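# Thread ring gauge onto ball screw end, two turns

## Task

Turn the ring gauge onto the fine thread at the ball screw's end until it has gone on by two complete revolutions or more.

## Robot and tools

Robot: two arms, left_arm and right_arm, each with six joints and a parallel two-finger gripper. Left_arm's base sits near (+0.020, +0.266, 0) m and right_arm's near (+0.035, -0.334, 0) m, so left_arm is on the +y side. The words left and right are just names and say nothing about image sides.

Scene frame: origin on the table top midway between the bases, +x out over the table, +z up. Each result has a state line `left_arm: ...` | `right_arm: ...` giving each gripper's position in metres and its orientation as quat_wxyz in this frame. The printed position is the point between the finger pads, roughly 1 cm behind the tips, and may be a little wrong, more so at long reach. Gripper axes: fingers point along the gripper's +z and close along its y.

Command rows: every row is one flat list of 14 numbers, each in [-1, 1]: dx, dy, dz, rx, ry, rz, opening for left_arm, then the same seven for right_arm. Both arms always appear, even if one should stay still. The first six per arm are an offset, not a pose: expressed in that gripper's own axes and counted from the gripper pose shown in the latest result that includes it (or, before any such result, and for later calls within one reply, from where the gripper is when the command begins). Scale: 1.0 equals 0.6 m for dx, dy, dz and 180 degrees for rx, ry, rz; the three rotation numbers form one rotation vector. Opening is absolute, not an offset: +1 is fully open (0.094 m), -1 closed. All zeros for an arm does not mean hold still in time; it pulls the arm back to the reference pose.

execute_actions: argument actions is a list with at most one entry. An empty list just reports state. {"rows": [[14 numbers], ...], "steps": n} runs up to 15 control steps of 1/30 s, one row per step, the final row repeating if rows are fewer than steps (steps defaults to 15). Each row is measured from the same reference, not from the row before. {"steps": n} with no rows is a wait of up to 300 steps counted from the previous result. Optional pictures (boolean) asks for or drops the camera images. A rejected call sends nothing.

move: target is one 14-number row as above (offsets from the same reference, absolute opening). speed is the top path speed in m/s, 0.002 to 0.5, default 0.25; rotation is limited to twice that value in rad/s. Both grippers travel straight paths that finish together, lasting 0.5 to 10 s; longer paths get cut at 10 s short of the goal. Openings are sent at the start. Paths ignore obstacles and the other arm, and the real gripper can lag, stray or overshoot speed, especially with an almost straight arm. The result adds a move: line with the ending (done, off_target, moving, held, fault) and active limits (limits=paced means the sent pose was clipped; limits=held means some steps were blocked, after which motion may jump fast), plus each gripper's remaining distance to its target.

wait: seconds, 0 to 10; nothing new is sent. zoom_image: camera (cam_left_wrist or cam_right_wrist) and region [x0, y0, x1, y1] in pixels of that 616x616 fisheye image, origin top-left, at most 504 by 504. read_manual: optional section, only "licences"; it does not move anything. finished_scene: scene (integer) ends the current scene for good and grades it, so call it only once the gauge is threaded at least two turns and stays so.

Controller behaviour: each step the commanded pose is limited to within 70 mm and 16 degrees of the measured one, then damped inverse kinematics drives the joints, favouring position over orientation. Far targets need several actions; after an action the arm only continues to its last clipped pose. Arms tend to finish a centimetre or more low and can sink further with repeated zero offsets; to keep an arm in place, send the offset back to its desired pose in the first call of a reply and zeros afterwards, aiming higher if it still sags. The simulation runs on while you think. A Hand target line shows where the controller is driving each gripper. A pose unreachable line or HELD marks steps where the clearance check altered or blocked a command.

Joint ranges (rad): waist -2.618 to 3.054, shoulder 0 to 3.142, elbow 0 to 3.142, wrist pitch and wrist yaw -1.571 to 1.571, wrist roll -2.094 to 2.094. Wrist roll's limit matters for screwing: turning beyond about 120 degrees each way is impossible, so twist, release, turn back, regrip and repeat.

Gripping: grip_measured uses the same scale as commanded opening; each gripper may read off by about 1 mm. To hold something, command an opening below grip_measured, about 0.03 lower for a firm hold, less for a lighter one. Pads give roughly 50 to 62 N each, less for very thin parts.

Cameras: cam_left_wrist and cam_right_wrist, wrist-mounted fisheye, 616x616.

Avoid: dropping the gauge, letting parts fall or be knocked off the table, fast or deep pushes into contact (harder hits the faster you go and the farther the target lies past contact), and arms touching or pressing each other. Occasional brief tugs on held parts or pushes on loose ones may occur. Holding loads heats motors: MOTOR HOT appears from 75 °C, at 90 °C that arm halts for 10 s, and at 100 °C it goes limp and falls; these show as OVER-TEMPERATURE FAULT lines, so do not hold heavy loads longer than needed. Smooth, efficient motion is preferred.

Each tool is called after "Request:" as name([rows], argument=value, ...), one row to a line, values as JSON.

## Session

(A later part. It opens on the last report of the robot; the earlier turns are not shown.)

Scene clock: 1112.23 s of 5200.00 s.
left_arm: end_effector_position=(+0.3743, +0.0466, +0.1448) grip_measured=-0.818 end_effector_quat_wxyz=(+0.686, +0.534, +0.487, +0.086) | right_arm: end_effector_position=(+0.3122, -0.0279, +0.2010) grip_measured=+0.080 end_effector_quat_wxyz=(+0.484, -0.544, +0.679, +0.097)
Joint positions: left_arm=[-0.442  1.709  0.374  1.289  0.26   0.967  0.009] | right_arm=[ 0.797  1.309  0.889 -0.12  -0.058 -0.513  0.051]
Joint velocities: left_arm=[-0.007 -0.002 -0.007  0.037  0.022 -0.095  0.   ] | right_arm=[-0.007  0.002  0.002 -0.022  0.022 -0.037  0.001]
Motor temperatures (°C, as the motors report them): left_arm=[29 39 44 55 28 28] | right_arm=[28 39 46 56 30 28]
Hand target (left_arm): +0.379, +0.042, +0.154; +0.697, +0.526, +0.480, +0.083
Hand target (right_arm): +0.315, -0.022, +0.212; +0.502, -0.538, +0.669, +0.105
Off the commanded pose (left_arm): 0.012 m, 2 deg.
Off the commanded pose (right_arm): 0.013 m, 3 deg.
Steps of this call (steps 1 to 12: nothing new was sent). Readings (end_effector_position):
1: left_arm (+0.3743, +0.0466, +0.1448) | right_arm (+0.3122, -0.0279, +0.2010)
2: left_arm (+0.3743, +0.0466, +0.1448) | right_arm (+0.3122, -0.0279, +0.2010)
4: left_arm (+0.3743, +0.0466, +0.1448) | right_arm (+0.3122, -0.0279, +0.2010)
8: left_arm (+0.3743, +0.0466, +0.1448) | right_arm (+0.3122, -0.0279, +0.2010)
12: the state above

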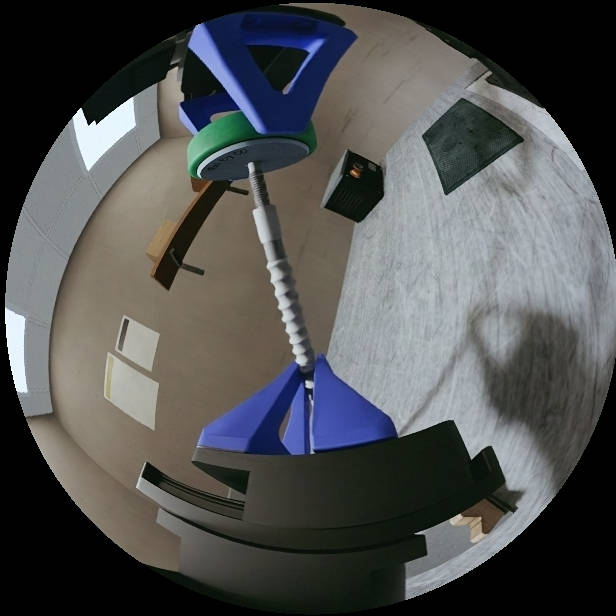

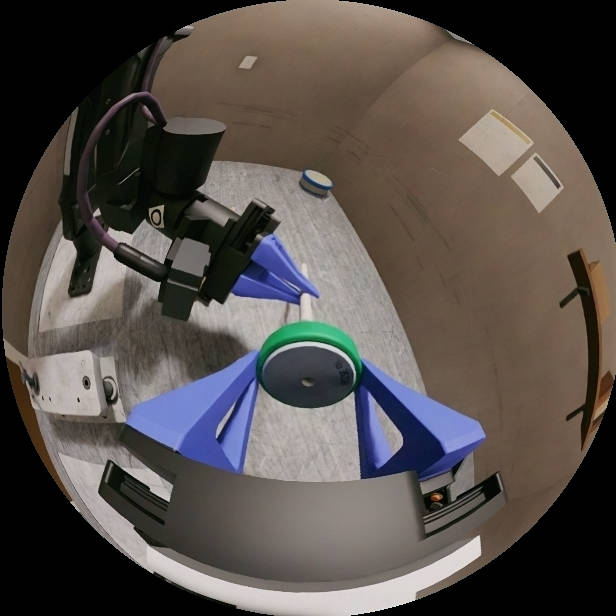

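Request:
execute_actions([
  {"rows": [[-0.0095,0.012,0.011,-0.0067,-0.007,-0.0018,-0.95,-0.0198,-0.0073,0.0045,0.0039,-0.0146,0.001,0.04]], "steps": 15},
], pictures=false)

Request:
wait(seconds=0.4)

Request:
zoom_image(camera="cam_left_wrist", region=[190, 90, 310, 210])

Scene clock: 1127.67 s of 5200.00 s.
left_arm: end_effector_position=(+0.3753, +0.0477, +0.1436) grip_measured=-0.818 end_effector_quat_wxyz=(+0.684, +0.533, +0.491, +0.088) | right_arm: end_effector_position=(+0.3133, -0.0267, +0.1997) grip_measured=+0.080 end_effector_quat_wxyz=(+0.484, -0.544, +0.679, +0.097)
Joint positions: left_arm=[-0.442  1.709  0.374  1.285  0.252  0.967  0.009] | right_arm=[ 0.797  1.317  0.889 -0.112 -0.058 -0.513  0.051]
Joint velocities: left_arm=[-0.002  0.002 -0.007 -0.022  0.037 -0.022  0.   ] | right_arm=[-0.002 -0.007  0.012  0.007 -0.007 -0.007 -0.   ]
Motor temperatures (°C, as the motors report them): left_arm=[29 39 44 55 28 28] | right_arm=[28 39 46 56 30 28]
Hand target (left_arm): +0.379, +0.042, +0.153; +0.697, +0.526, +0.480, +0.083
Hand target (right_arm): +0.316, -0.021, +0.210; +0.502, -0.538, +0.669, +0.105
Off the commanded pose (left_arm): 0.012 m, 2 deg.
Off the commanded pose (right_arm): 0.013 m, 3 deg.
Steps of this call (steps 1 to 90: nothing new was sent; then 11.93 s passed at rest; steps 91 to 105: all 15 steps of this action). Readings (end_effector_position):
91: left_arm (+0.3744, +0.0466, +0.1448) | right_arm (+0.3123, -0.0277, +0.2007)
92: left_arm (+0.3746, +0.0469, +0.1447) | right_arm (+0.3126, -0.0274, +0.2006)
94: left_arm (+0.3750, +0.0474, +0.1441) | right_arm (+0.3131, -0.0269, +0.2001)
98: left_arm (+0.3753, +0.0477, +0.1436) | right_arm (+0.3133, -0.0267, +0.1997)
105: the state above

Scene clock: 1128.07 s of 5200.00 s.
left_arm: end_effector_position=(+0.3753, +0.0477, +0.1436) grip_measured=-0.818 end_effector_quat_wxyz=(+0.684, +0.533, +0.491, +0.088) | right_arm: end_effector_position=(+0.3133, -0.0267, +0.1997) grip_measured=+0.080 end_effector_quat_wxyz=(+0.484, -0.544, +0.679, +0.097)
Joint positions: left_arm=[-0.442  1.709  0.374  1.285  0.252  0.967  0.009] | right_arm=[ 0.797  1.317  0.889 -0.112 -0.058 -0.513  0.051]
Joint velocities: left_arm=[ 0.002 -0.017  0.012 -0.066 -0.095  0.007  0.001] | right_arm=[-0.002 -0.012  0.007 -0.037 -0.007 -0.022 -0.   ]
Motor temperatures (°C, as the motors report them): left_arm=[29 39 44 56 28 28] | right_arm=[28 39 46 56 30 28]
Hand target (left_arm): +0.379, +0.042, +0.153; +0.697, +0.526, +0.480, +0.083
Hand target (right_arm): +0.316, -0.021, +0.210; +0.502, -0.538, +0.669, +0.105
Off the commanded pose (left_arm): 0.012 m, 2 deg.
Off the commanded pose (right_arm): 0.013 m, 3 deg.
Steps of this call (steps 1 to 12: nothing new was sent). Readings (end_effector_position):
1: left_arm (+0.3753, +0.0477, +0.1436) | right_arm (+0.3133, -0.0267, +0.1997)
2: left_arm (+0.3753, +0.0477, +0.1436) | right_arm (+0.3133, -0.0267, +0.1997)
4: left_arm (+0.3753, +0.0477, +0.1436) | right_arm (+0.3133, -0.0267, +0.1997)
8: left_arm (+0.3753, +0.0477, +0.1436) | right_arm (+0.3133, -0.0267, +0.1997)
12: the state above

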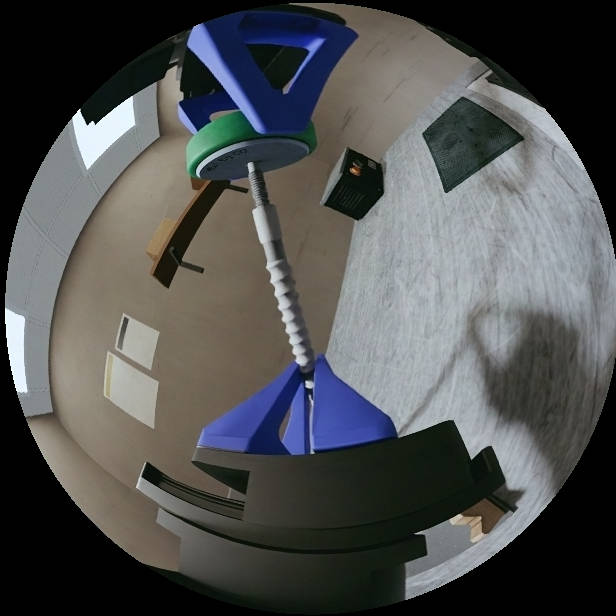

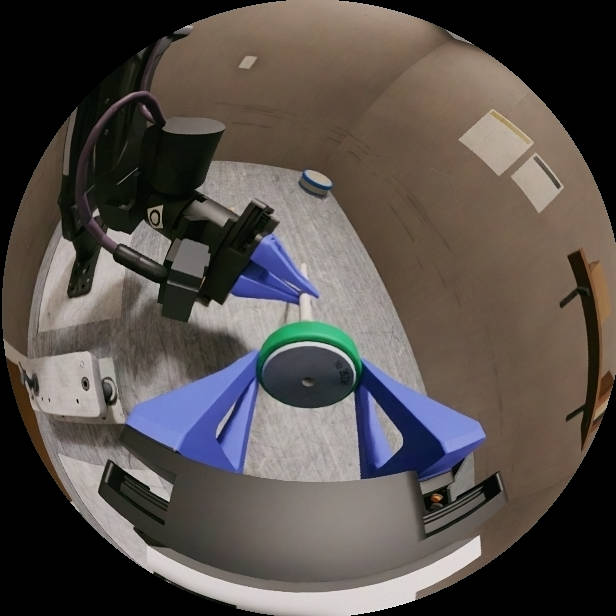

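Region (190, 90, 310, 210) of cam_left_wrist's 616x616 image, scaled by 4.200, with more detail than that image has.

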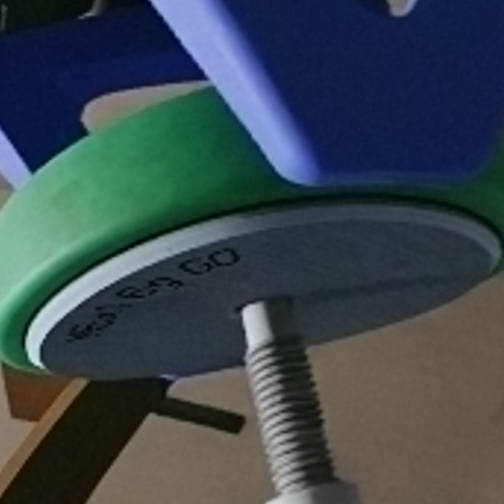

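Request:
execute_actions([
  {"rows": [[-0.0095,0.012,0.011,-0.0067,-0.007,-0.0018,-0.95,-0.0186,-0.0076,-0.001,0.0039,-0.0146,0.001,0.05],[-0.0095,0.012,0.011,-0.0067,-0.007,-0.0018,-0.95,-0.0186,-0.0076,-0.001,0.0039,-0.0146,0.001,0.06],[-0.0095,0.012,0.011,-0.0067,-0.007,-0.0018,-0.95,-0.0186,-0.0076,-0.001,0.0039,-0.0146,0.001,0.07],[-0.0095,0.012,0.011,-0.0067,-0.007,-0.0018,-0.95,-0.0186,-0.0076,-0.001,0.0039,-0.0146,0.001,0.08],[-0.0095,0.012,0.011,-0.0067,-0.007,-0.0018,-0.95,-0.0186,-0.0076,-0.001,0.0039,-0.0146,0.001,0.09],[-0.0095,0.012,0.011,-0.0067,-0.007,-0.0018,-0.95,-0.0186,-0.0076,-0.001,0.0039,-0.0146,0.001,0.1],[-0.0095,0.012,0.011,-0.0067,-0.007,-0.0018,-0.95,-0.0186,-0.0076,-0.001,0.0039,-0.0146,0.001,0.12],[-0.0095,0.012,0.011,-0.0067,-0.007,-0.0018,-0.95,-0.0186,-0.0076,-0.001,0.0039,-0.0146,0.001,0.14],[-0.0095,0.012,0.011,-0.0067,-0.007,-0.0018,-0.95,-0.0186,-0.0076,-0.001,0.0039,-0.0146,0.001,0.17],[-0.0095,0.012,0.011,-0.0067,-0.007,-0.0018,-0.95,-0.0186,-0.0076,-0.001,0.0039,-0.0146,0.001,0.2],[-0.0095,0.012,0.011,-0.0067,-0.007,-0.0018,-0.95,-0.0186,-0.0076,-0.001,0.0039,-0.0146,0.001,0.24],[-0.0095,0.012,0.011,-0.0067,-0.007,-0.0018,-0.95,-0.0186,-0.0076,-0.001,0.0039,-0.0146,0.001,0.28],[-0.0095,0.012,0.011,-0.0067,-0.007,-0.0018,-0.95,-0.0186,-0.0076,-0.001,0.0039,-0.0146,0.001,0.32],[-0.0095,0.012,0.011,-0.0067,-0.007,-0.0018,-0.95,-0.0186,-0.0076,-0.001,0.0039,-0.0146,0.001,0.35]], "steps": 15},
], pictures=false)

Request:
wait(seconds=0.5)

Request:
zoom_image(camera="cam_left_wrist", region=[190, 90, 310, 210])

Request:
zoom_image(camera="cam_right_wrist", region=[240, 250, 380, 410])

Scene clock: 1147.63 s of 5200.00 s.
left_arm: end_effector_position=(+0.3754, +0.0481, +0.1353) grip_measured=-0.818 end_effector_quat_wxyz=(+0.674, +0.537, +0.499, +0.085) | right_arm: end_effector_position=(+0.3154, -0.0236, +0.2061) grip_measured=+0.344 end_effector_quat_wxyz=(+0.497, -0.540, +0.672, +0.100)
Joint positions: left_arm=[-0.442  1.718  0.374  1.265  0.249  0.967  0.009] | right_arm=[ 0.797  1.317  0.889 -0.082 -0.061 -0.513  0.063]
Joint velocities: left_arm=[ 0.007  0.007  0.002 -0.037 -0.007  0.022 -0.001] | right_arm=[ 0.002  0.007 -0.007  0.066 -0.022 -0.007  0.007]
Motor temperatures (°C, as the motors report them): left_arm=[29 39 44 56 28 28] | right_arm=[28 39 46 56 30 28]
Hand target (left_arm): +0.380, +0.043, +0.152; +0.695, +0.525, +0.484, +0.085
Hand target (right_arm): +0.316, -0.022, +0.210; +0.503, -0.537, +0.669, +0.106
Off the commanded pose (left_arm): 0.019 m, 3 deg.
Off the commanded pose (right_arm): 0.005 m, 1 deg.
Steps of this call (steps 1 to 90: nothing new was sent; then 16.07 s passed at rest; steps 91 to 105: all 15 steps of this action). Readings (end_effector_position):
91: left_arm (+0.3753, +0.0478, +0.1436) | right_arm (+0.3133, -0.0267, +0.1997)
92: left_arm (+0.3753, +0.0479, +0.1436) | right_arm (+0.3134, -0.0266, +0.1998)
94: left_arm (+0.3753, +0.0479, +0.1436) | right_arm (+0.3134, -0.0266, +0.1998)
98: left_arm (+0.3754, +0.0479, +0.1432) | right_arm (+0.3138, -0.0260, +0.2011)
105: the state above

Scene clock: 1148.13 s of 5200.00 s.
left_arm: end_effector_position=(+0.3753, +0.0481, +0.1347) grip_measured=-0.818 end_effector_quat_wxyz=(+0.673, +0.538, +0.500, +0.085) | right_arm: end_effector_position=(+0.3159, -0.0232, +0.2072) grip_measured=+0.347 end_effector_quat_wxyz=(+0.499, -0.540, +0.671, +0.100)
Joint positions: left_arm=[-0.442  1.718  0.374  1.262  0.249  0.967  0.009] | right_arm=[ 0.797  1.317  0.889 -0.077 -0.061 -0.513  0.063]
Joint velocities: left_arm=[ 0.012 -0.007 -0.012  0.007 -0.066 -0.066  0.   ] | right_arm=[ 0.002  0.002 -0.002 -0.022 -0.022 -0.022  0.   ]
Motor temperatures (°C, as the motors report them): left_arm=[29 39 44 56 28 28] | right_arm=[28 39 46 56 30 28]
Hand target (left_arm): +0.380, +0.043, +0.152; +0.695, +0.525, +0.484, +0.085
Hand target (right_arm): +0.316, -0.022, +0.210; +0.503, -0.537, +0.669, +0.106
Off the commanded pose (left_arm): 0.019 m, 3 deg.
Off the commanded pose (right_arm): 0.003 m, 1 deg.
Steps of this call (steps 1 to 15: nothing new was sent). Readings (end_effector_position):
1: left_arm (+0.3754, +0.0481, +0.1350) | right_arm (+0.3155, -0.0235, +0.2063)
2: left_arm (+0.3754, +0.0481, +0.1348) | right_arm (+0.3156, -0.0234, +0.2066)
4: left_arm (+0.3753, +0.0481, +0.1347) | right_arm (+0.3157, -0.0233, +0.2068)
8: left_arm (+0.3753, +0.0481, +0.1347) | right_arm (+0.3158, -0.0232, +0.2072)
15: the state above

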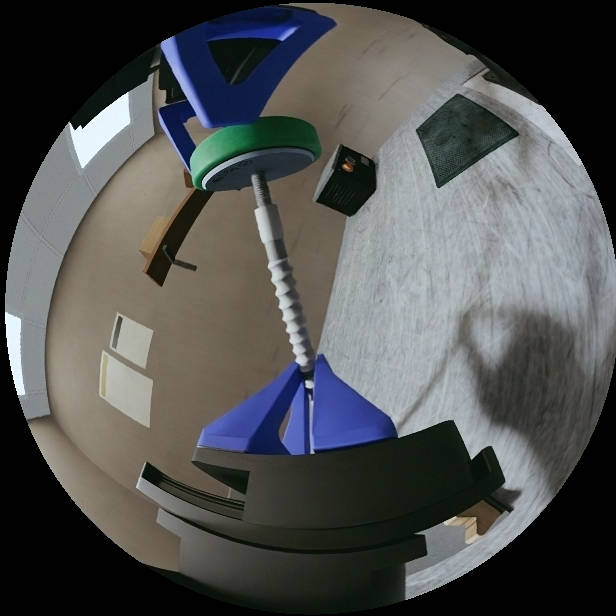

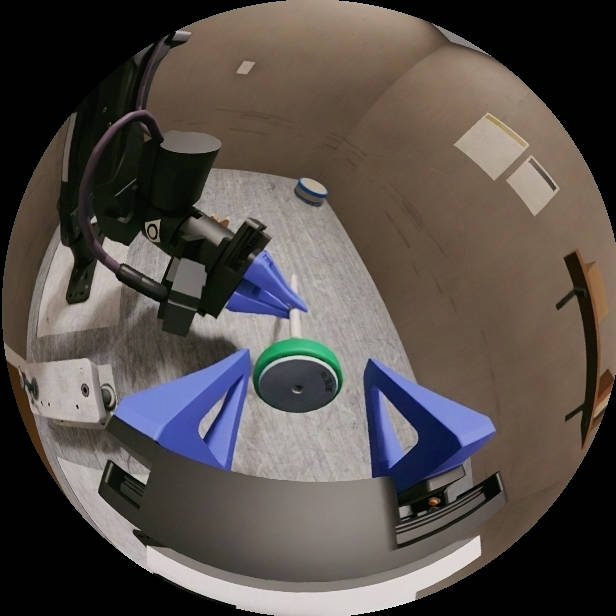

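Region (190, 90, 310, 210) of cam_left_wrist's 616x616 image, scaled by 4.200, with more detail than that image has.

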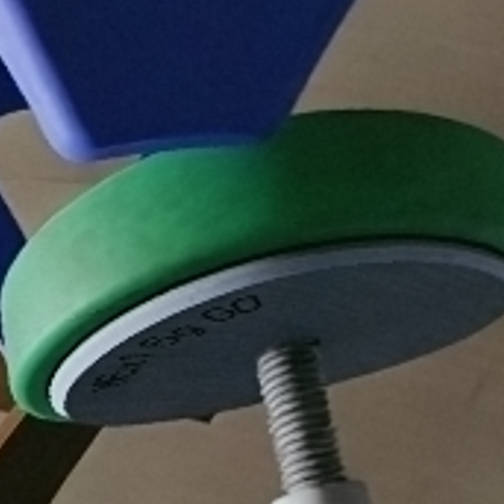

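Region (240, 250, 380, 410) of cam_right_wrist's 616x616 image, scaled by 3.150, with more detail than that image has; it fills the left 441 columns of this view, and the rest is white.

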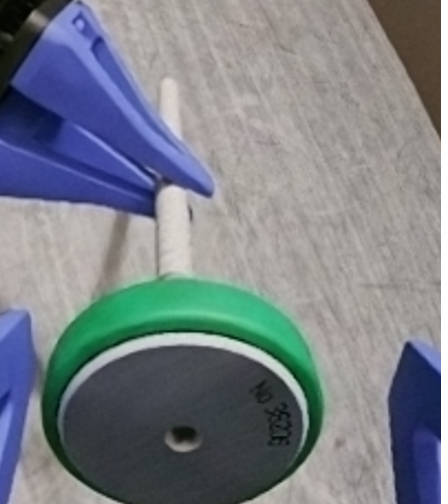

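Request:
execute_actions([
  {"rows": [[-0.0185,0.024,0.0095,-0.014,-0.0135,0,-0.95,0.003,0.002,0.001,-0.001,-0.002,0.001,0.4],[-0.0185,0.024,0.0095,-0.014,-0.0135,0,-0.95,0.005,0.003,0.002,-0.0015,-0.0015,0.001,0.45],[-0.0185,0.024,0.0095,-0.014,-0.0135,0,-0.95,0.007,0.004,0.0035,-0.002,-0.001,0.001,0.5],[-0.0185,0.024,0.0095,-0.014,-0.0135,0,-0.95,0.009,0.005,0.005,-0.0025,-0.0005,0.001,0.55],[-0.0185,0.024,0.0095,-0.014,-0.0135,0,-0.95,0.011,0.0055,0.0065,-0.003,0,0.001,0.6],[-0.0185,0.024,0.0095,-0.014,-0.0135,0,-0.95,0.013,0.006,0.008,-0.0035,0.0005,0.001,0.6],[-0.0185,0.024,0.0095,-0.014,-0.0135,0,-0.95,0.015,0.0067,0.0095,-0.004,0.001,0.001,0.6],[-0.0185,0.024,0.0095,-0.014,-0.0135,0,-0.95,0.017,0.0074,0.011,-0.0047,0.0014,0.001,0.6],[-0.0185,0.024,0.0095,-0.014,-0.0135,0,-0.95,0.019,0.008,0.0122,-0.0054,0.0018,0.001,0.6],[-0.0185,0.024,0.0095,-0.014,-0.0135,0,-0.95,0.0209,0.0087,0.0133,-0.006,0.0021,0.001,0.6]], "steps": 15},
], pictures=false)

Request:
wait(seconds=0.5)

Request:
zoom_image(camera="cam_right_wrist", region=[240, 250, 380, 410])

Scene clock: 1202.43 s of 5200.00 s.
left_arm: end_effector_position=(+0.3753, +0.0481, +0.1347) grip_measured=-0.818 end_effector_quat_wxyz=(+0.673, +0.538, +0.500, +0.085) | right_arm: end_effector_position=(+0.3153, -0.0231, +0.1934) grip_measured=+0.597 end_effector_quat_wxyz=(+0.490, -0.543, +0.673, +0.103)
Joint positions: left_arm=[-0.442  1.718  0.374  1.262  0.249  0.967  0.009] | right_arm=[ 0.793  1.333  0.861 -0.051 -0.073 -0.514  0.075]
Joint velocities: left_arm=[-0.002 -0.032 -0.007 -0.095  0.037 -0.022  0.002] | right_arm=[ 0.002  0.022 -0.012 -0.037 -0.081 -0.007 -0.001]
Motor temperatures (°C, as the motors report them): left_arm=[29 40 44 60 28 28] | right_arm=[28 39 46 53 30 28]
Hand target (left_arm): +0.380, +0.043, +0.152; +0.695, +0.525, +0.484, +0.084
Hand target (right_arm): +0.317, -0.023, +0.192; +0.491, -0.544, +0.672, +0.106
Off the commanded pose (left_arm): 0.019 m, 4 deg.
Off the commanded pose (right_arm): 0.003 m, 0 deg.
Steps of this call (steps 1 to 90: nothing new was sent; then 50.80 s passed at rest; steps 91 to 105: all 15 steps of this action). Readings (end_effector_position):
91: left_arm (+0.3753, +0.0481, +0.1347) | right_arm (+0.3159, -0.0231, +0.2074)
92: left_arm (+0.3753, +0.0481, +0.1347) | right_arm (+0.3160, -0.0230, +0.2076)
94: left_arm (+0.3753, +0.0481, +0.1347) | right_arm (+0.3161, -0.0228, +0.2075)
98: left_arm (+0.3753, +0.0481, +0.1347) | right_arm (+0.3149, -0.0232, +0.2030)
105: the state above

Scene clock: 1202.93 s of 5200.00 s.
left_arm: end_effector_position=(+0.3753, +0.0481, +0.1347) grip_measured=-0.818 end_effector_quat_wxyz=(+0.673, +0.538, +0.500, +0.085) | right_arm: end_effector_position=(+0.3155, -0.0223, +0.1947) grip_measured=+0.597 end_effector_quat_wxyz=(+0.493, -0.543, +0.672, +0.104)
Joint positions: left_arm=[-0.442  1.718  0.374  1.262  0.249  0.967  0.009] | right_arm=[ 0.793  1.333  0.861 -0.045 -0.075 -0.514  0.075]
Joint velocities: left_arm=[ 0.002 -0.022 -0.002 -0.037  0.007 -0.037  0.001] | right_arm=[ 0.012  0.007  0.017  0.022 -0.037 -0.007 -0.002]
Motor temperatures (°C, as the motors report them): left_arm=[29 40 44 60 28 28] | right_arm=[28 39 46 53 30 28]
Hand target (left_arm): +0.380, +0.043, +0.152; +0.695, +0.525, +0.484, +0.084
Hand target (right_arm): +0.317, -0.023, +0.192; +0.492, -0.544, +0.672, +0.106
Off the commanded pose (left_arm): 0.019 m, 4 deg.
Off the commanded pose (right_arm): 0.004 m, 0 deg.
Steps of this call (steps 1 to 15: nothing new was sent). Readings (end_effector_position):
1: left_arm (+0.3753, +0.0481, +0.1347) | right_arm (+0.3153, -0.0231, +0.1934)
2: left_arm (+0.3753, +0.0481, +0.1347) | right_arm (+0.3153, -0.0229, +0.1936)
4: left_arm (+0.3753, +0.0481, +0.1347) | right_arm (+0.3154, -0.0227, +0.1941)
8: left_arm (+0.3753, +0.0481, +0.1347) | right_arm (+0.3154, -0.0224, +0.1945)
15: the state above

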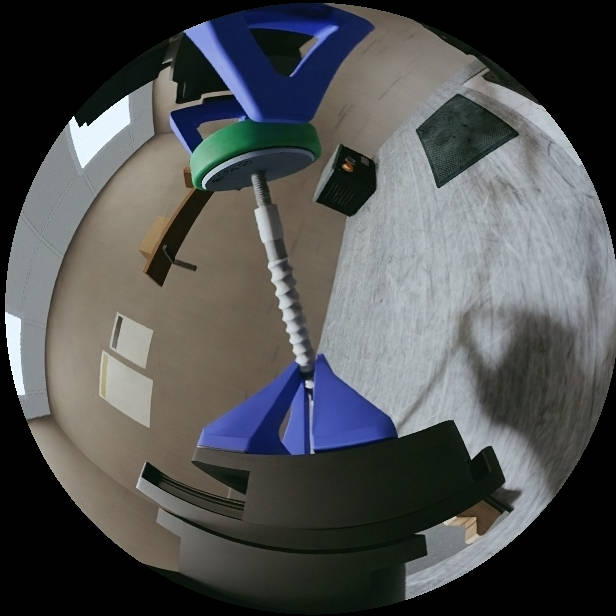

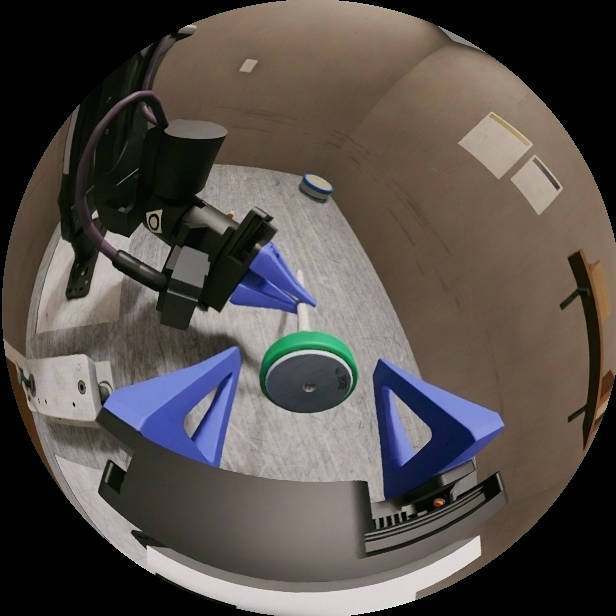

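Region (240, 250, 380, 410) of cam_right_wrist's 616x616 image, scaled by 3.150, with more detail than that image has; it fills the left 441 columns of this view, and the rest is white.

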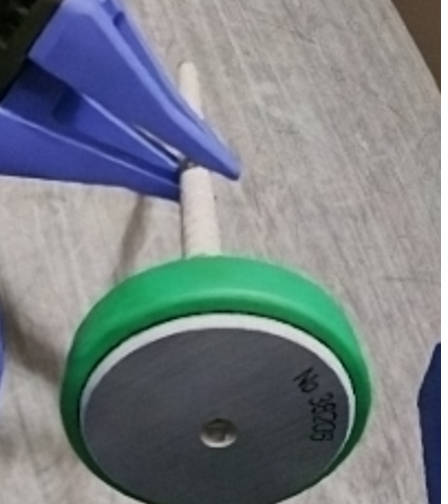

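Request:
execute_actions([
  {"rows": [[-0.0185,0.024,0.0095,-0.014,-0.0135,0,-0.95,0.005,-0.0007,0.003,-0.003,-0.0005,0,0.6],[-0.0185,0.024,0.0095,-0.014,-0.0135,0,-0.95,0.006,-0.0008,0.0034,-0.005,-0.0008,0,0.6],[-0.0185,0.024,0.0095,-0.014,-0.0135,0,-0.95,0.007,-0.0008,0.0038,-0.007,-0.001,0,0.6],[-0.0185,0.024,0.0095,-0.014,-0.0135,0,-0.95,0.008,-0.0009,0.0042,-0.009,-0.0013,0,0.6],[-0.0185,0.024,0.0095,-0.014,-0.0135,0,-0.95,0.009,-0.0009,0.0046,-0.011,-0.0016,0,0.6],[-0.0185,0.024,0.0095,-0.014,-0.0135,0,-0.95,0.010,-0.001,0.005,-0.013,-0.0019,0,0.6],[-0.0185,0.024,0.0095,-0.014,-0.0135,0,-0.95,0.011,-0.001,0.0054,-0.015,-0.0022,0,0.6],[-0.0185,0.024,0.0095,-0.014,-0.0135,0,-0.95,0.012,-0.0011,0.0058,-0.017,-0.0025,0,0.6],[-0.0185,0.024,0.0095,-0.014,-0.0135,0,-0.95,0.013,-0.0011,0.0062,-0.019,-0.0028,0,0.6],[-0.0185,0.024,0.0095,-0.014,-0.0135,0,-0.95,0.014,-0.0012,0.0066,-0.0205,-0.003,0,0.6]], "steps": 15},
], pictures=false)

Request:
wait(seconds=0.6)

Request:
zoom_image(camera="cam_right_wrist", region=[240, 250, 380, 410])

Scene clock: 1277.90 s of 5200.00 s.
left_arm: end_effector_position=(+0.3753, +0.0481, +0.1347) grip_measured=-0.818 end_effector_quat_wxyz=(+0.673, +0.538, +0.500, +0.085) | right_arm: end_effector_position=(+0.3201, -0.0258, +0.1886) grip_measured=+0.597 end_effector_quat_wxyz=(+0.484, -0.553, +0.668, +0.122)
Joint positions: left_arm=[-0.442  1.718  0.374  1.262  0.249  0.967  0.009] | right_arm=[ 0.744  1.351  0.861 -0.045 -0.16  -0.539  0.075]
Joint velocities: left_arm=[-0.002 -0.032  0.017 -0.037 -0.022 -0.022 -0.   ] | right_arm=[-0.012 -0.012  0.012 -0.022 -0.051 -0.081 -0.   ]
Motor temperatures (°C, as the motors report them): left_arm=[29 39 44 62 28 28] | right_arm=[28 38 45 52 30 28]
Hand target (left_arm): +0.380, +0.043, +0.152; +0.695, +0.525, +0.484, +0.084
Hand target (right_arm): +0.319, -0.025, +0.186; +0.479, -0.558, +0.666, +0.128
Off the commanded pose (left_arm): 0.019 m, 4 deg.
Off the commanded pose (right_arm): 0.002 m, 1 deg.
Steps of this call (steps 1 to 90: nothing new was sent; then 71.47 s passed at rest; steps 91 to 105: all 15 steps of this action). Readings (end_effector_position):
91: left_arm (+0.3753, +0.0481, +0.1347) | right_arm (+0.3155, -0.0223, +0.1948)
92: left_arm (+0.3753, +0.0481, +0.1347) | right_arm (+0.3155, -0.0223, +0.1948)
94: left_arm (+0.3753, +0.0481, +0.1347) | right_arm (+0.3162, -0.0230, +0.1949)
98: left_arm (+0.3753, +0.0481, +0.1347) | right_arm (+0.3190, -0.0256, +0.1941)
105: the state above

Scene clock: 1278.50 s of 5200.00 s.
left_arm: end_effector_position=(+0.3753, +0.0481, +0.1347) grip_measured=-0.818 end_effector_quat_wxyz=(+0.673, +0.538, +0.500, +0.085) | right_arm: end_effector_position=(+0.3183, -0.0244, +0.1888) grip_measured=+0.597 end_effector_quat_wxyz=(+0.483, -0.556, +0.664, +0.126)
Joint positions: left_arm=[-0.442  1.718  0.374  1.262  0.249  0.967  0.009] | right_arm=[ 0.744  1.351  0.861 -0.045 -0.173 -0.543  0.075]
Joint velocities: left_arm=[-0.027  0.007  0.017  0.037 -0.051 -0.007 -0.001] | right_arm=[ 0.012  0.017 -0.007  0.007  0.007  0.037  0.001]
Motor temperatures (°C, as the motors report them): left_arm=[29 39 44 62 28 28] | right_arm=[28 38 45 51 30 28]
Hand target (left_arm): +0.380, +0.043, +0.152; +0.695, +0.525, +0.484, +0.084
Hand target (right_arm): +0.319, -0.025, +0.186; +0.479, -0.558, +0.666, +0.128
Off the commanded pose (left_arm): 0.019 m, 4 deg.
Off the commanded pose (right_arm): 0.002 m, 1 deg.
Steps of this call (steps 1 to 18: nothing new was sent). Readings (end_effector_position):
1: left_arm (+0.3753, +0.0481, +0.1347) | right_arm (+0.3197, -0.0255, +0.1887)
2: left_arm (+0.3753, +0.0481, +0.1347) | right_arm (+0.3194, -0.0252, +0.1887)
4: left_arm (+0.3753, +0.0481, +0.1347) | right_arm (+0.3190, -0.0249, +0.1887)
8: left_arm (+0.3753, +0.0481, +0.1347) | right_arm (+0.3185, -0.0245, +0.1888)
18: the state above

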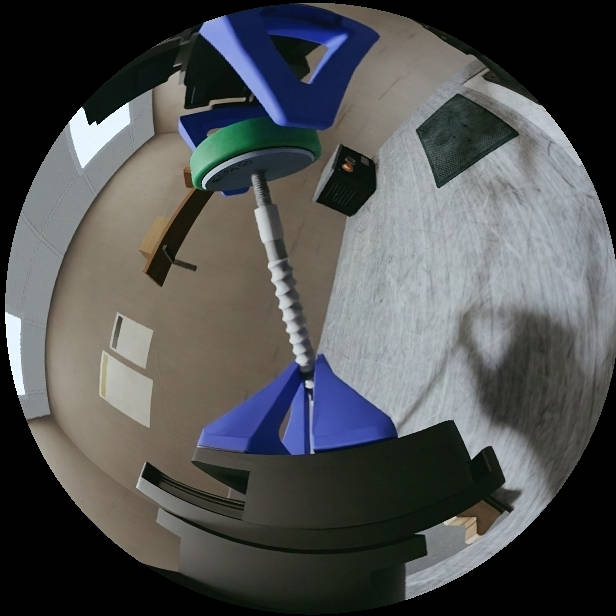

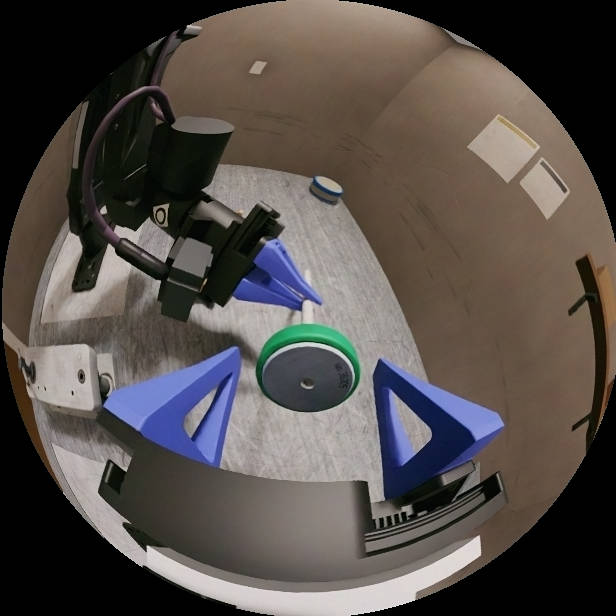

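Region (240, 250, 380, 410) of cam_right_wrist's 616x616 image, scaled by 3.150, with more detail than that image has; it fills the left 441 columns of this view, and the rest is white.

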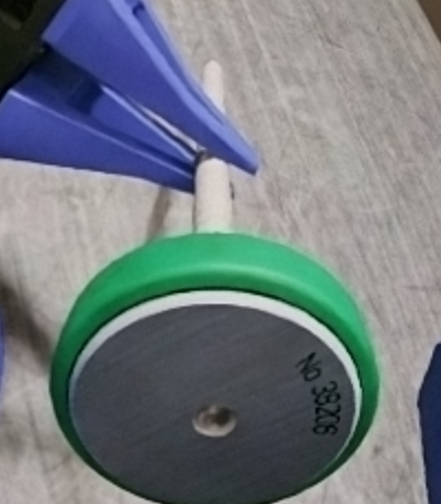

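Request:
execute_actions([
  {"rows": [[-0.0185,0.024,0.0095,-0.014,-0.0135,0,-0.95,-0.0009,0.0014,0.001,-0.0014,-0.0008,-0.0778,0.6],[-0.0185,0.024,0.0095,-0.014,-0.0135,0,-0.95,-0.0009,0.0014,0.001,-0.0014,-0.0008,-0.09,0.6],[-0.0185,0.024,0.0095,-0.014,-0.0135,0,-0.95,-0.0009,0.0014,0.001,-0.0014,-0.0008,-0.1022,0.6],[-0.0185,0.024,0.0095,-0.014,-0.0135,0,-0.95,-0.0009,0.0014,0.001,-0.0014,-0.0008,-0.1144,0.6],[-0.0185,0.024,0.0095,-0.014,-0.0135,0,-0.95,-0.0009,0.0014,0.001,-0.0014,-0.0008,-0.1267,0.6],[-0.0185,0.024,0.0095,-0.014,-0.0135,0,-0.95,-0.0009,0.0014,0.001,-0.0014,-0.0008,-0.1389,0.6],[-0.0185,0.024,0.0095,-0.014,-0.0135,0,-0.95,-0.0009,0.0014,0.001,-0.0014,-0.0008,-0.1511,0.6],[-0.0185,0.024,0.0095,-0.014,-0.0135,0,-0.95,-0.0009,0.0014,0.001,-0.0014,-0.0008,-0.1633,0.6],[-0.0185,0.024,0.0095,-0.014,-0.0135,0,-0.95,-0.0009,0.0014,0.001,-0.0014,-0.0008,-0.1756,0.6],[-0.0185,0.024,0.0095,-0.014,-0.0135,0,-0.95,-0.0009,0.0014,0.001,-0.0014,-0.0008,-0.1878,0.6],[-0.0185,0.024,0.0095,-0.014,-0.0135,0,-0.95,-0.0009,0.0014,0.001,-0.0014,-0.0008,-0.2,0.6],[-0.0185,0.024,0.0095,-0.014,-0.0135,0,-0.95,-0.0009,0.0014,0.001,-0.0014,-0.0008,-0.2122,0.6],[-0.0185,0.024,0.0095,-0.014,-0.0135,0,-0.95,-0.0009,0.0014,0.001,-0.0014,-0.0008,-0.2244,0.6],[-0.0185,0.024,0.0095,-0.014,-0.0135,0,-0.95,-0.0009,0.0014,0.001,-0.0014,-0.0008,-0.2367,0.6],[-0.0185,0.024,0.0095,-0.014,-0.0135,0,-0.95,-0.0009,0.0014,0.001,-0.0014,-0.0008,-0.2489,0.6]], "steps": 15},
], pictures=false)

Request:
execute_actions([
  {"steps": 12},
], pictures=false)

Request:
execute_actions([
  {"rows": [[-0.0185,0.024,0.0095,-0.014,-0.0135,0,-0.95,-0.0016,0.0005,0.001,-0.0005,-0.0015,-0.0778,0.6],[-0.0185,0.024,0.0095,-0.014,-0.0135,0,-0.95,-0.0016,0.0005,0.001,-0.0005,-0.0015,-0.09,0.6],[-0.0185,0.024,0.0095,-0.014,-0.0135,0,-0.95,-0.0016,0.0005,0.001,-0.0005,-0.0015,-0.1022,0.6],[-0.0185,0.024,0.0095,-0.014,-0.0135,0,-0.95,-0.0016,0.0005,0.001,-0.0005,-0.0015,-0.1144,0.6],[-0.0185,0.024,0.0095,-0.014,-0.0135,0,-0.95,-0.0016,0.0005,0.001,-0.0005,-0.0015,-0.1267,0.6],[-0.0185,0.024,0.0095,-0.014,-0.0135,0,-0.95,-0.0016,0.0005,0.001,-0.0005,-0.0015,-0.1389,0.6],[-0.0185,0.024,0.0095,-0.014,-0.0135,0,-0.95,-0.0016,0.0005,0.001,-0.0005,-0.0015,-0.1511,0.6],[-0.0185,0.024,0.0095,-0.014,-0.0135,0,-0.95,-0.0016,0.0005,0.001,-0.0005,-0.0015,-0.1633,0.6],[-0.0185,0.024,0.0095,-0.014,-0.0135,0,-0.95,-0.0016,0.0005,0.001,-0.0005,-0.0015,-0.1756,0.6],[-0.0185,0.024,0.0095,-0.014,-0.0135,0,-0.95,-0.0016,0.0005,0.001,-0.0005,-0.0015,-0.1878,0.6],[-0.0185,0.024,0.0095,-0.014,-0.0135,0,-0.95,-0.0016,0.0005,0.001,-0.0005,-0.0015,-0.2,0.6],[-0.0185,0.024,0.0095,-0.014,-0.0135,0,-0.95,-0.0016,0.0005,0.001,-0.0005,-0.0015,-0.2122,0.6],[-0.0185,0.024,0.0095,-0.014,-0.0135,0,-0.95,-0.0016,0.0005,0.001,-0.0005,-0.0015,-0.2244,0.6],[-0.0185,0.024,0.0095,-0.014,-0.0135,0,-0.95,-0.0016,0.0005,0.001,-0.0005,-0.0015,-0.2367,0.6],[-0.0185,0.024,0.0095,-0.014,-0.0135,0,-0.95,-0.0016,0.0005,0.001,-0.0005,-0.0015,-0.2489,0.6]], "steps": 15},
], pictures=false)

Request:
wait(seconds=0.5)

Request:
zoom_image(camera="cam_right_wrist", region=[240, 250, 380, 410])

Scene clock: 1318.50 s of 5200.00 s.
left_arm: end_effector_position=(+0.3753, +0.0481, +0.1347) grip_measured=-0.818 end_effector_quat_wxyz=(+0.673, +0.538, +0.500, +0.085) | right_arm: end_effector_position=(+0.3184, -0.0244, +0.1888) grip_measured=+0.597 end_effector_quat_wxyz=(-0.499, +0.727, -0.471, +0.022)
Joint positions: left_arm=[-0.442  1.718  0.374  1.262  0.249  0.967  0.009] | right_arm=[ 0.744  1.351  0.861 -0.045 -0.172 -1.142  0.075]
Joint velocities: left_arm=[-0.027 -0.012  0.002 -0.007 -0.066  0.007 -0.   ] | right_arm=[ 0.012  0.002 -0.012  0.037 -0.022 -1.165 -0.   ]
Motor temperatures (°C, as the motors report them): left_arm=[29 39 44 63 28 28] | right_arm=[28 38 45 50 30 28]
Hand target (left_arm): +0.380, +0.043, +0.152; +0.695, +0.525, +0.484, +0.084
Hand target (right_arm): +0.318, -0.023, +0.189; -0.496, +0.764, -0.408, +0.064
Off the commanded pose (left_arm): 0.019 m, 4 deg.
Off the commanded pose (right_arm): 0.001 m, 10 deg.
Steps of this call (steps 1 to 90: nothing new was sent; then 36.50 s passed at rest; steps 91 to 105: all 15 steps of this action). Readings (end_effector_position):
91: left_arm (+0.3753, +0.0481, +0.1347) | right_arm (+0.3183, -0.0244, +0.1888)
92: left_arm (+0.3753, +0.0481, +0.1347) | right_arm (+0.3184, -0.0244, +0.1888)
94: left_arm (+0.3753, +0.0481, +0.1347) | right_arm (+0.3184, -0.0244, +0.1888)
98: left_arm (+0.3753, +0.0481, +0.1347) | right_arm (+0.3184, -0.0244, +0.1888)
105: the state above

Scene clock: 1318.90 s of 5200.00 s.
left_arm: end_effector_position=(+0.3753, +0.0481, +0.1347) grip_measured=-0.818 end_effector_quat_wxyz=(+0.673, +0.538, +0.500, +0.085) | right_arm: end_effector_position=(+0.3185, -0.0245, +0.1888) grip_measured=+0.597 end_effector_quat_wxyz=(-0.496, +0.761, -0.413, +0.061)
Joint positions: left_arm=[-0.442  1.718  0.374  1.262  0.249  0.967  0.009] | right_arm=[ 0.744  1.351  0.861 -0.045 -0.172 -1.296  0.075]
Joint velocities: left_arm=[ 0.007 -0.002  0.002  0.007  0.095  0.051  0.   ] | right_arm=[ 0.002 -0.027  0.007 -0.007 -0.037 -0.168  0.   ]
Motor temperatures (°C, as the motors report them): left_arm=[29 39 44 63 28 28] | right_arm=[28 38 45 50 30 28]
Hand target (left_arm): +0.380, +0.043, +0.152; +0.695, +0.525, +0.484, +0.084
Hand target (right_arm): +0.318, -0.023, +0.189; -0.496, +0.764, -0.408, +0.064
Off the commanded pose (left_arm): 0.019 m, 4 deg.
Off the commanded pose (right_arm): 0.001 m, 2 deg.
Steps of this call (steps 1 to 12: nothing new was sent). Readings (end_effector_position):
1: left_arm (+0.3753, +0.0481, +0.1347) | right_arm (+0.3184, -0.0244, +0.1888)
2: left_arm (+0.3753, +0.0481, +0.1347) | right_arm (+0.3184, -0.0244, +0.1888)
4: left_arm (+0.3753, +0.0481, +0.1347) | right_arm (+0.3184, -0.0244, +0.1888)
8: left_arm (+0.3753, +0.0481, +0.1347) | right_arm (+0.3185, -0.0245, +0.1888)
12: the state above

Scene clock: 1319.40 s of 5200.00 s.
left_arm: end_effector_position=(+0.3753, +0.0481, +0.1347) grip_measured=-0.818 end_effector_quat_wxyz=(+0.673, +0.538, +0.500, +0.085) | right_arm: end_effector_position=(+0.3188, -0.0246, +0.1889) grip_measured=+0.597 end_effector_quat_wxyz=(-0.455, +0.849, -0.170, +0.205)
Joint positions: left_arm=[-0.442  1.718  0.374  1.262  0.249  0.967  0.009] | right_arm=[ 0.744  1.351  0.861 -0.044 -0.17  -1.896  0.075]
Joint velocities: left_arm=[-0.012 -0.022 -0.007  0.007 -0.022 -0.007  0.   ] | right_arm=[ 0.007 -0.007 -0.002  0.051  0.007 -1.209 -0.002]
Motor temperatures (°C, as the motors report them): left_arm=[29 39 44 63 28 28] | right_arm=[28 38 45 50 30 28]
Hand target (left_arm): +0.380, +0.043, +0.152; +0.695, +0.525, +0.484, +0.084
Hand target (right_arm): +0.318, -0.023, +0.189; -0.437, +0.861, -0.099, +0.242
Off the commanded pose (left_arm): 0.019 m, 4 deg.
Off the commanded pose (right_arm): 0.001 m, 10 deg.
Steps of this call (steps 1 to 15: all 15 steps of this action). Readings (end_effector_position):
1: left_arm (+0.3753, +0.0481, +0.1347) | right_arm (+0.3186, -0.0245, +0.1889)
2: left_arm (+0.3753, +0.0481, +0.1347) | right_arm (+0.3187, -0.0245, +0.1890)
4: left_arm (+0.3753, +0.0481, +0.1347) | right_arm (+0.3187, -0.0245, +0.1890)
8: left_arm (+0.3753, +0.0481, +0.1347) | right_arm (+0.3188, -0.0246, +0.1889)
15: the state above

Scene clock: 1319.90 s of 5200.00 s.
left_arm: end_effector_position=(+0.3753, +0.0481, +0.1347) grip_measured=-0.818 end_effector_quat_wxyz=(+0.673, +0.538, +0.500, +0.085) | right_arm: end_effector_position=(+0.3188, -0.0246, +0.1889) grip_measured=+0.597 end_effector_quat_wxyz=(-0.438, +0.860, -0.103, +0.240)
Joint positions: left_arm=[-0.442  1.718  0.374  1.262  0.249  0.967  0.009] | right_arm=[ 0.744  1.351  0.861 -0.044 -0.17  -2.053  0.075]
Joint velocities: left_arm=[-0.007 -0.002 -0.002 -0.051 -0.007  0.022 -0.   ] | right_arm=[-0.007  0.027 -0.002 -0.007 -0.051  0.051  0.001]
Motor temperatures (°C, as the motors report them): left_arm=[29 39 44 63 28 28] | right_arm=[28 38 45 50 30 28]
Hand target (left_arm): +0.380, +0.043, +0.152; +0.695, +0.525, +0.484, +0.084
Hand target (right_arm): +0.318, -0.023, +0.189; -0.437, +0.861, -0.099, +0.242
Off the commanded pose (left_arm): 0.019 m, 4 deg.
Off the commanded pose (right_arm): 0.001 m, 1 deg.
Steps of this call (steps 1 to 15: nothing new was sent). Readings (end_effector_position):
1: left_arm (+0.3753, +0.0481, +0.1347) | right_arm (+0.3188, -0.0246, +0.1889)
2: left_arm (+0.3753, +0.0481, +0.1347) | right_arm (+0.3188, -0.0246, +0.1889)
4: left_arm (+0.3753, +0.0481, +0.1347) | right_arm (+0.3188, -0.0246, +0.1889)
8: left_arm (+0.3753, +0.0481, +0.1347) | right_arm (+0.3188, -0.0246, +0.1889)
15: the state above

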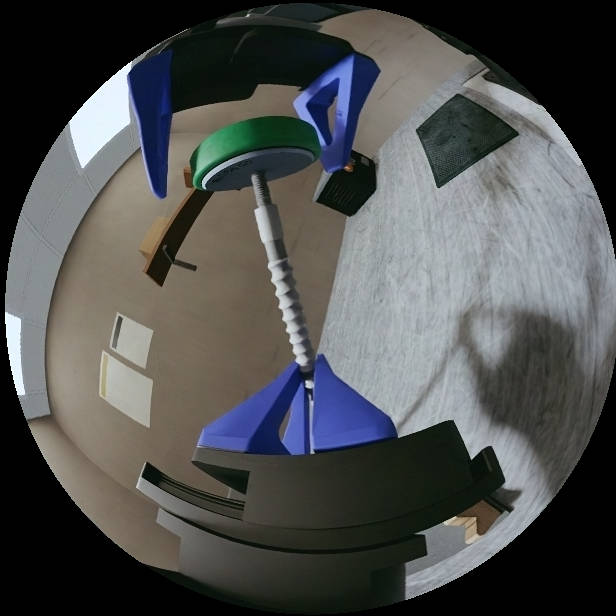

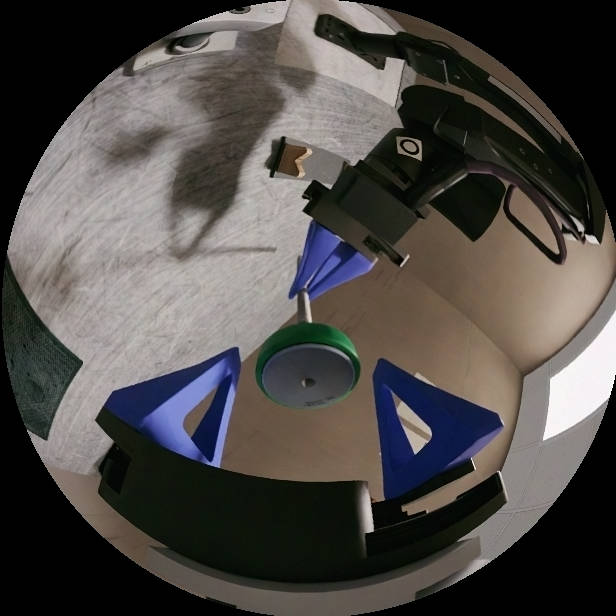

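Region (240, 250, 380, 410) of cam_right_wrist's 616x616 image, scaled by 3.150, with more detail than that image has; it fills the left 441 columns of this view, and the rest is white.

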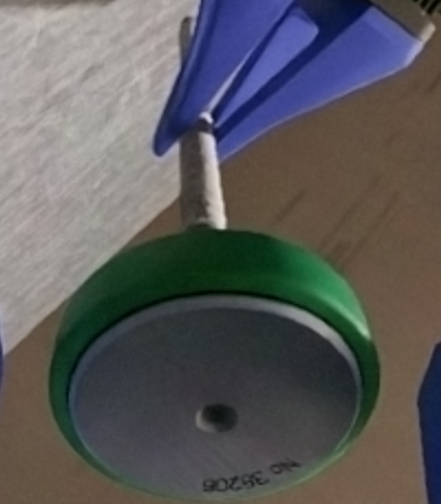

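Request:
execute_actions([
  {"rows": [[-0.0185,0.024,0.0095,-0.014,-0.0135,0,-0.95,0,-0.0005,0.0005,-0.003,0,0,0.6],[-0.0185,0.024,0.0095,-0.014,-0.0135,0,-0.95,0,-0.001,0.0005,-0.005,0,0,0.6],[-0.0185,0.024,0.0095,-0.014,-0.0135,0,-0.95,0,-0.0015,0.0005,-0.007,0,0,0.6],[-0.0185,0.024,0.0095,-0.014,-0.0135,0,-0.95,0,-0.002,0.0005,-0.009,0,0,0.6],[-0.0185,0.024,0.0095,-0.014,-0.0135,0,-0.95,0,-0.002,0.0005,-0.011,0,0,0.6],[-0.0185,0.024,0.0095,-0.014,-0.0135,0,-0.95,0,-0.002,0.0005,-0.013,0,0,0.6],[-0.0185,0.024,0.0095,-0.014,-0.0135,0,-0.95,0,-0.002,0.0005,-0.015,0,0,0.6],[-0.0185,0.024,0.0095,-0.014,-0.0135,0,-0.95,0,-0.002,0.0005,-0.017,0,0,0.6],[-0.0185,0.024,0.0095,-0.014,-0.0135,0,-0.95,0,-0.002,0.0005,-0.019,0,0,0.6],[-0.0185,0.024,0.0095,-0.014,-0.0135,0,-0.95,0,-0.002,0.0005,-0.0205,0,0,0.6]], "steps": 15},
], pictures=false)

Request:
wait(seconds=0.7)

Request:
zoom_image(camera="cam_right_wrist", region=[240, 250, 380, 410])

Scene clock: 1342.57 s of 5200.00 s.
left_arm: end_effector_position=(+0.3753, +0.0481, +0.1347) grip_measured=-0.818 end_effector_quat_wxyz=(+0.673, +0.538, +0.500, +0.085) | right_arm: end_effector_position=(+0.3197, -0.0254, +0.1896) grip_measured=+0.597 end_effector_quat_wxyz=(-0.417, +0.870, -0.107, +0.242)
Joint positions: left_arm=[-0.442  1.718  0.374  1.262  0.249  0.967  0.009] | right_arm=[ 0.757  1.36   0.906 -0.116 -0.132 -2.059  0.075]
Joint velocities: left_arm=[ 0.012  0.002  0.002 -0.095 -0.051  0.022  0.001] | right_arm=[ 0.012 -0.022 -0.007 -0.051  0.007 -0.081 -0.002]
Motor temperatures (°C, as the motors report them): left_arm=[29 39 44 64 28 28] | right_arm=[28 39 45 50 30 28]
Hand target (left_arm): +0.380, +0.043, +0.152; +0.695, +0.525, +0.484, +0.084
Hand target (right_arm): +0.319, -0.024, +0.190; -0.410, +0.874, -0.110, +0.237
Off the commanded pose (left_arm): 0.019 m, 4 deg.
Off the commanded pose (right_arm): 0.002 m, 1 deg.
Steps of this call (steps 1 to 90: nothing new was sent; then 19.17 s passed at rest; steps 91 to 105: all 15 steps of this action). Readings (end_effector_position):
91: left_arm (+0.3753, +0.0481, +0.1347) | right_arm (+0.3188, -0.0246, +0.1889)
92: left_arm (+0.3753, +0.0481, +0.1347) | right_arm (+0.3190, -0.0249, +0.1888)
94: left_arm (+0.3753, +0.0481, +0.1347) | right_arm (+0.3191, -0.0258, +0.1876)
98: left_arm (+0.3753, +0.0481, +0.1347) | right_arm (+0.3189, -0.0264, +0.1878)
105: the state above

Scene clock: 1343.27 s of 5200.00 s.
left_arm: end_effector_position=(+0.3753, +0.0481, +0.1347) grip_measured=-0.818 end_effector_quat_wxyz=(+0.673, +0.538, +0.500, +0.085) | right_arm: end_effector_position=(+0.3191, -0.0273, +0.1856) grip_measured=+0.597 end_effector_quat_wxyz=(-0.410, +0.874, -0.109, +0.239)
Joint positions: left_arm=[-0.442  1.718  0.374  1.262  0.249  0.967  0.009] | right_arm=[ 0.757  1.363  0.906 -0.131 -0.127 -2.059  0.075]
Joint velocities: left_arm=[ 0.007  0.007  0.007  0.007 -0.007 -0.095 -0.001] | right_arm=[-0.007  0.002  0.007 -0.051  0.037 -0.022  0.   ]
Motor temperatures (°C, as the motors report them): left_arm=[29 39 44 64 28 28] | right_arm=[28 38 45 49 30 28]
Hand target (left_arm): +0.380, +0.043, +0.152; +0.695, +0.525, +0.484, +0.084
Hand target (right_arm): +0.319, -0.024, +0.190; -0.410, +0.874, -0.110, +0.237
Off the commanded pose (left_arm): 0.019 m, 4 deg.
Off the commanded pose (right_arm): 0.006 m, 0 deg.
Steps of this call (steps 1 to 21: nothing new was sent). Readings (end_effector_position):
1: left_arm (+0.3753, +0.0481, +0.1347) | right_arm (+0.3196, -0.0257, +0.1889)
2: left_arm (+0.3753, +0.0481, +0.1347) | right_arm (+0.3195, -0.0261, +0.1882)
4: left_arm (+0.3753, +0.0481, +0.1347) | right_arm (+0.3194, -0.0266, +0.1871)
8: left_arm (+0.3753, +0.0481, +0.1347) | right_arm (+0.3192, -0.0271, +0.1859)
21: the state above

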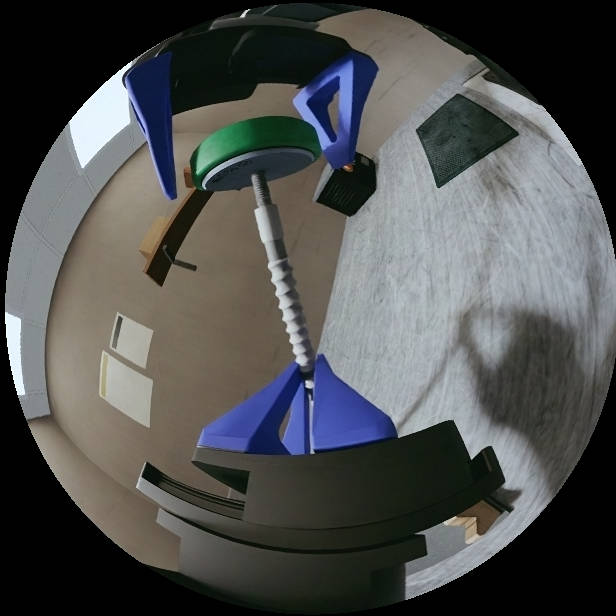

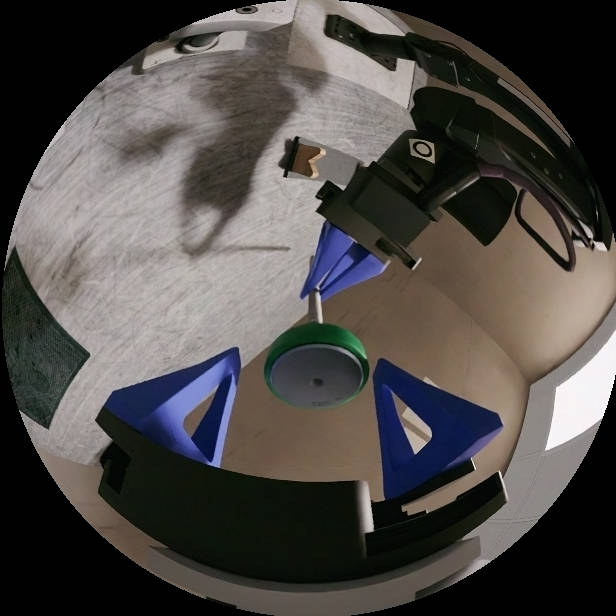

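Region (240, 250, 380, 410) of cam_right_wrist's 616x616 image, scaled by 3.150, with more detail than that image has; it fills the left 441 columns of this view, and the rest is white.

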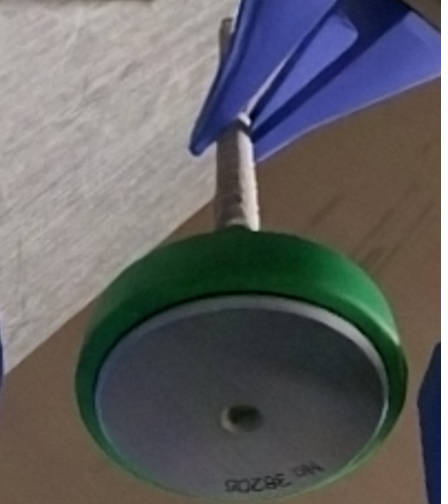

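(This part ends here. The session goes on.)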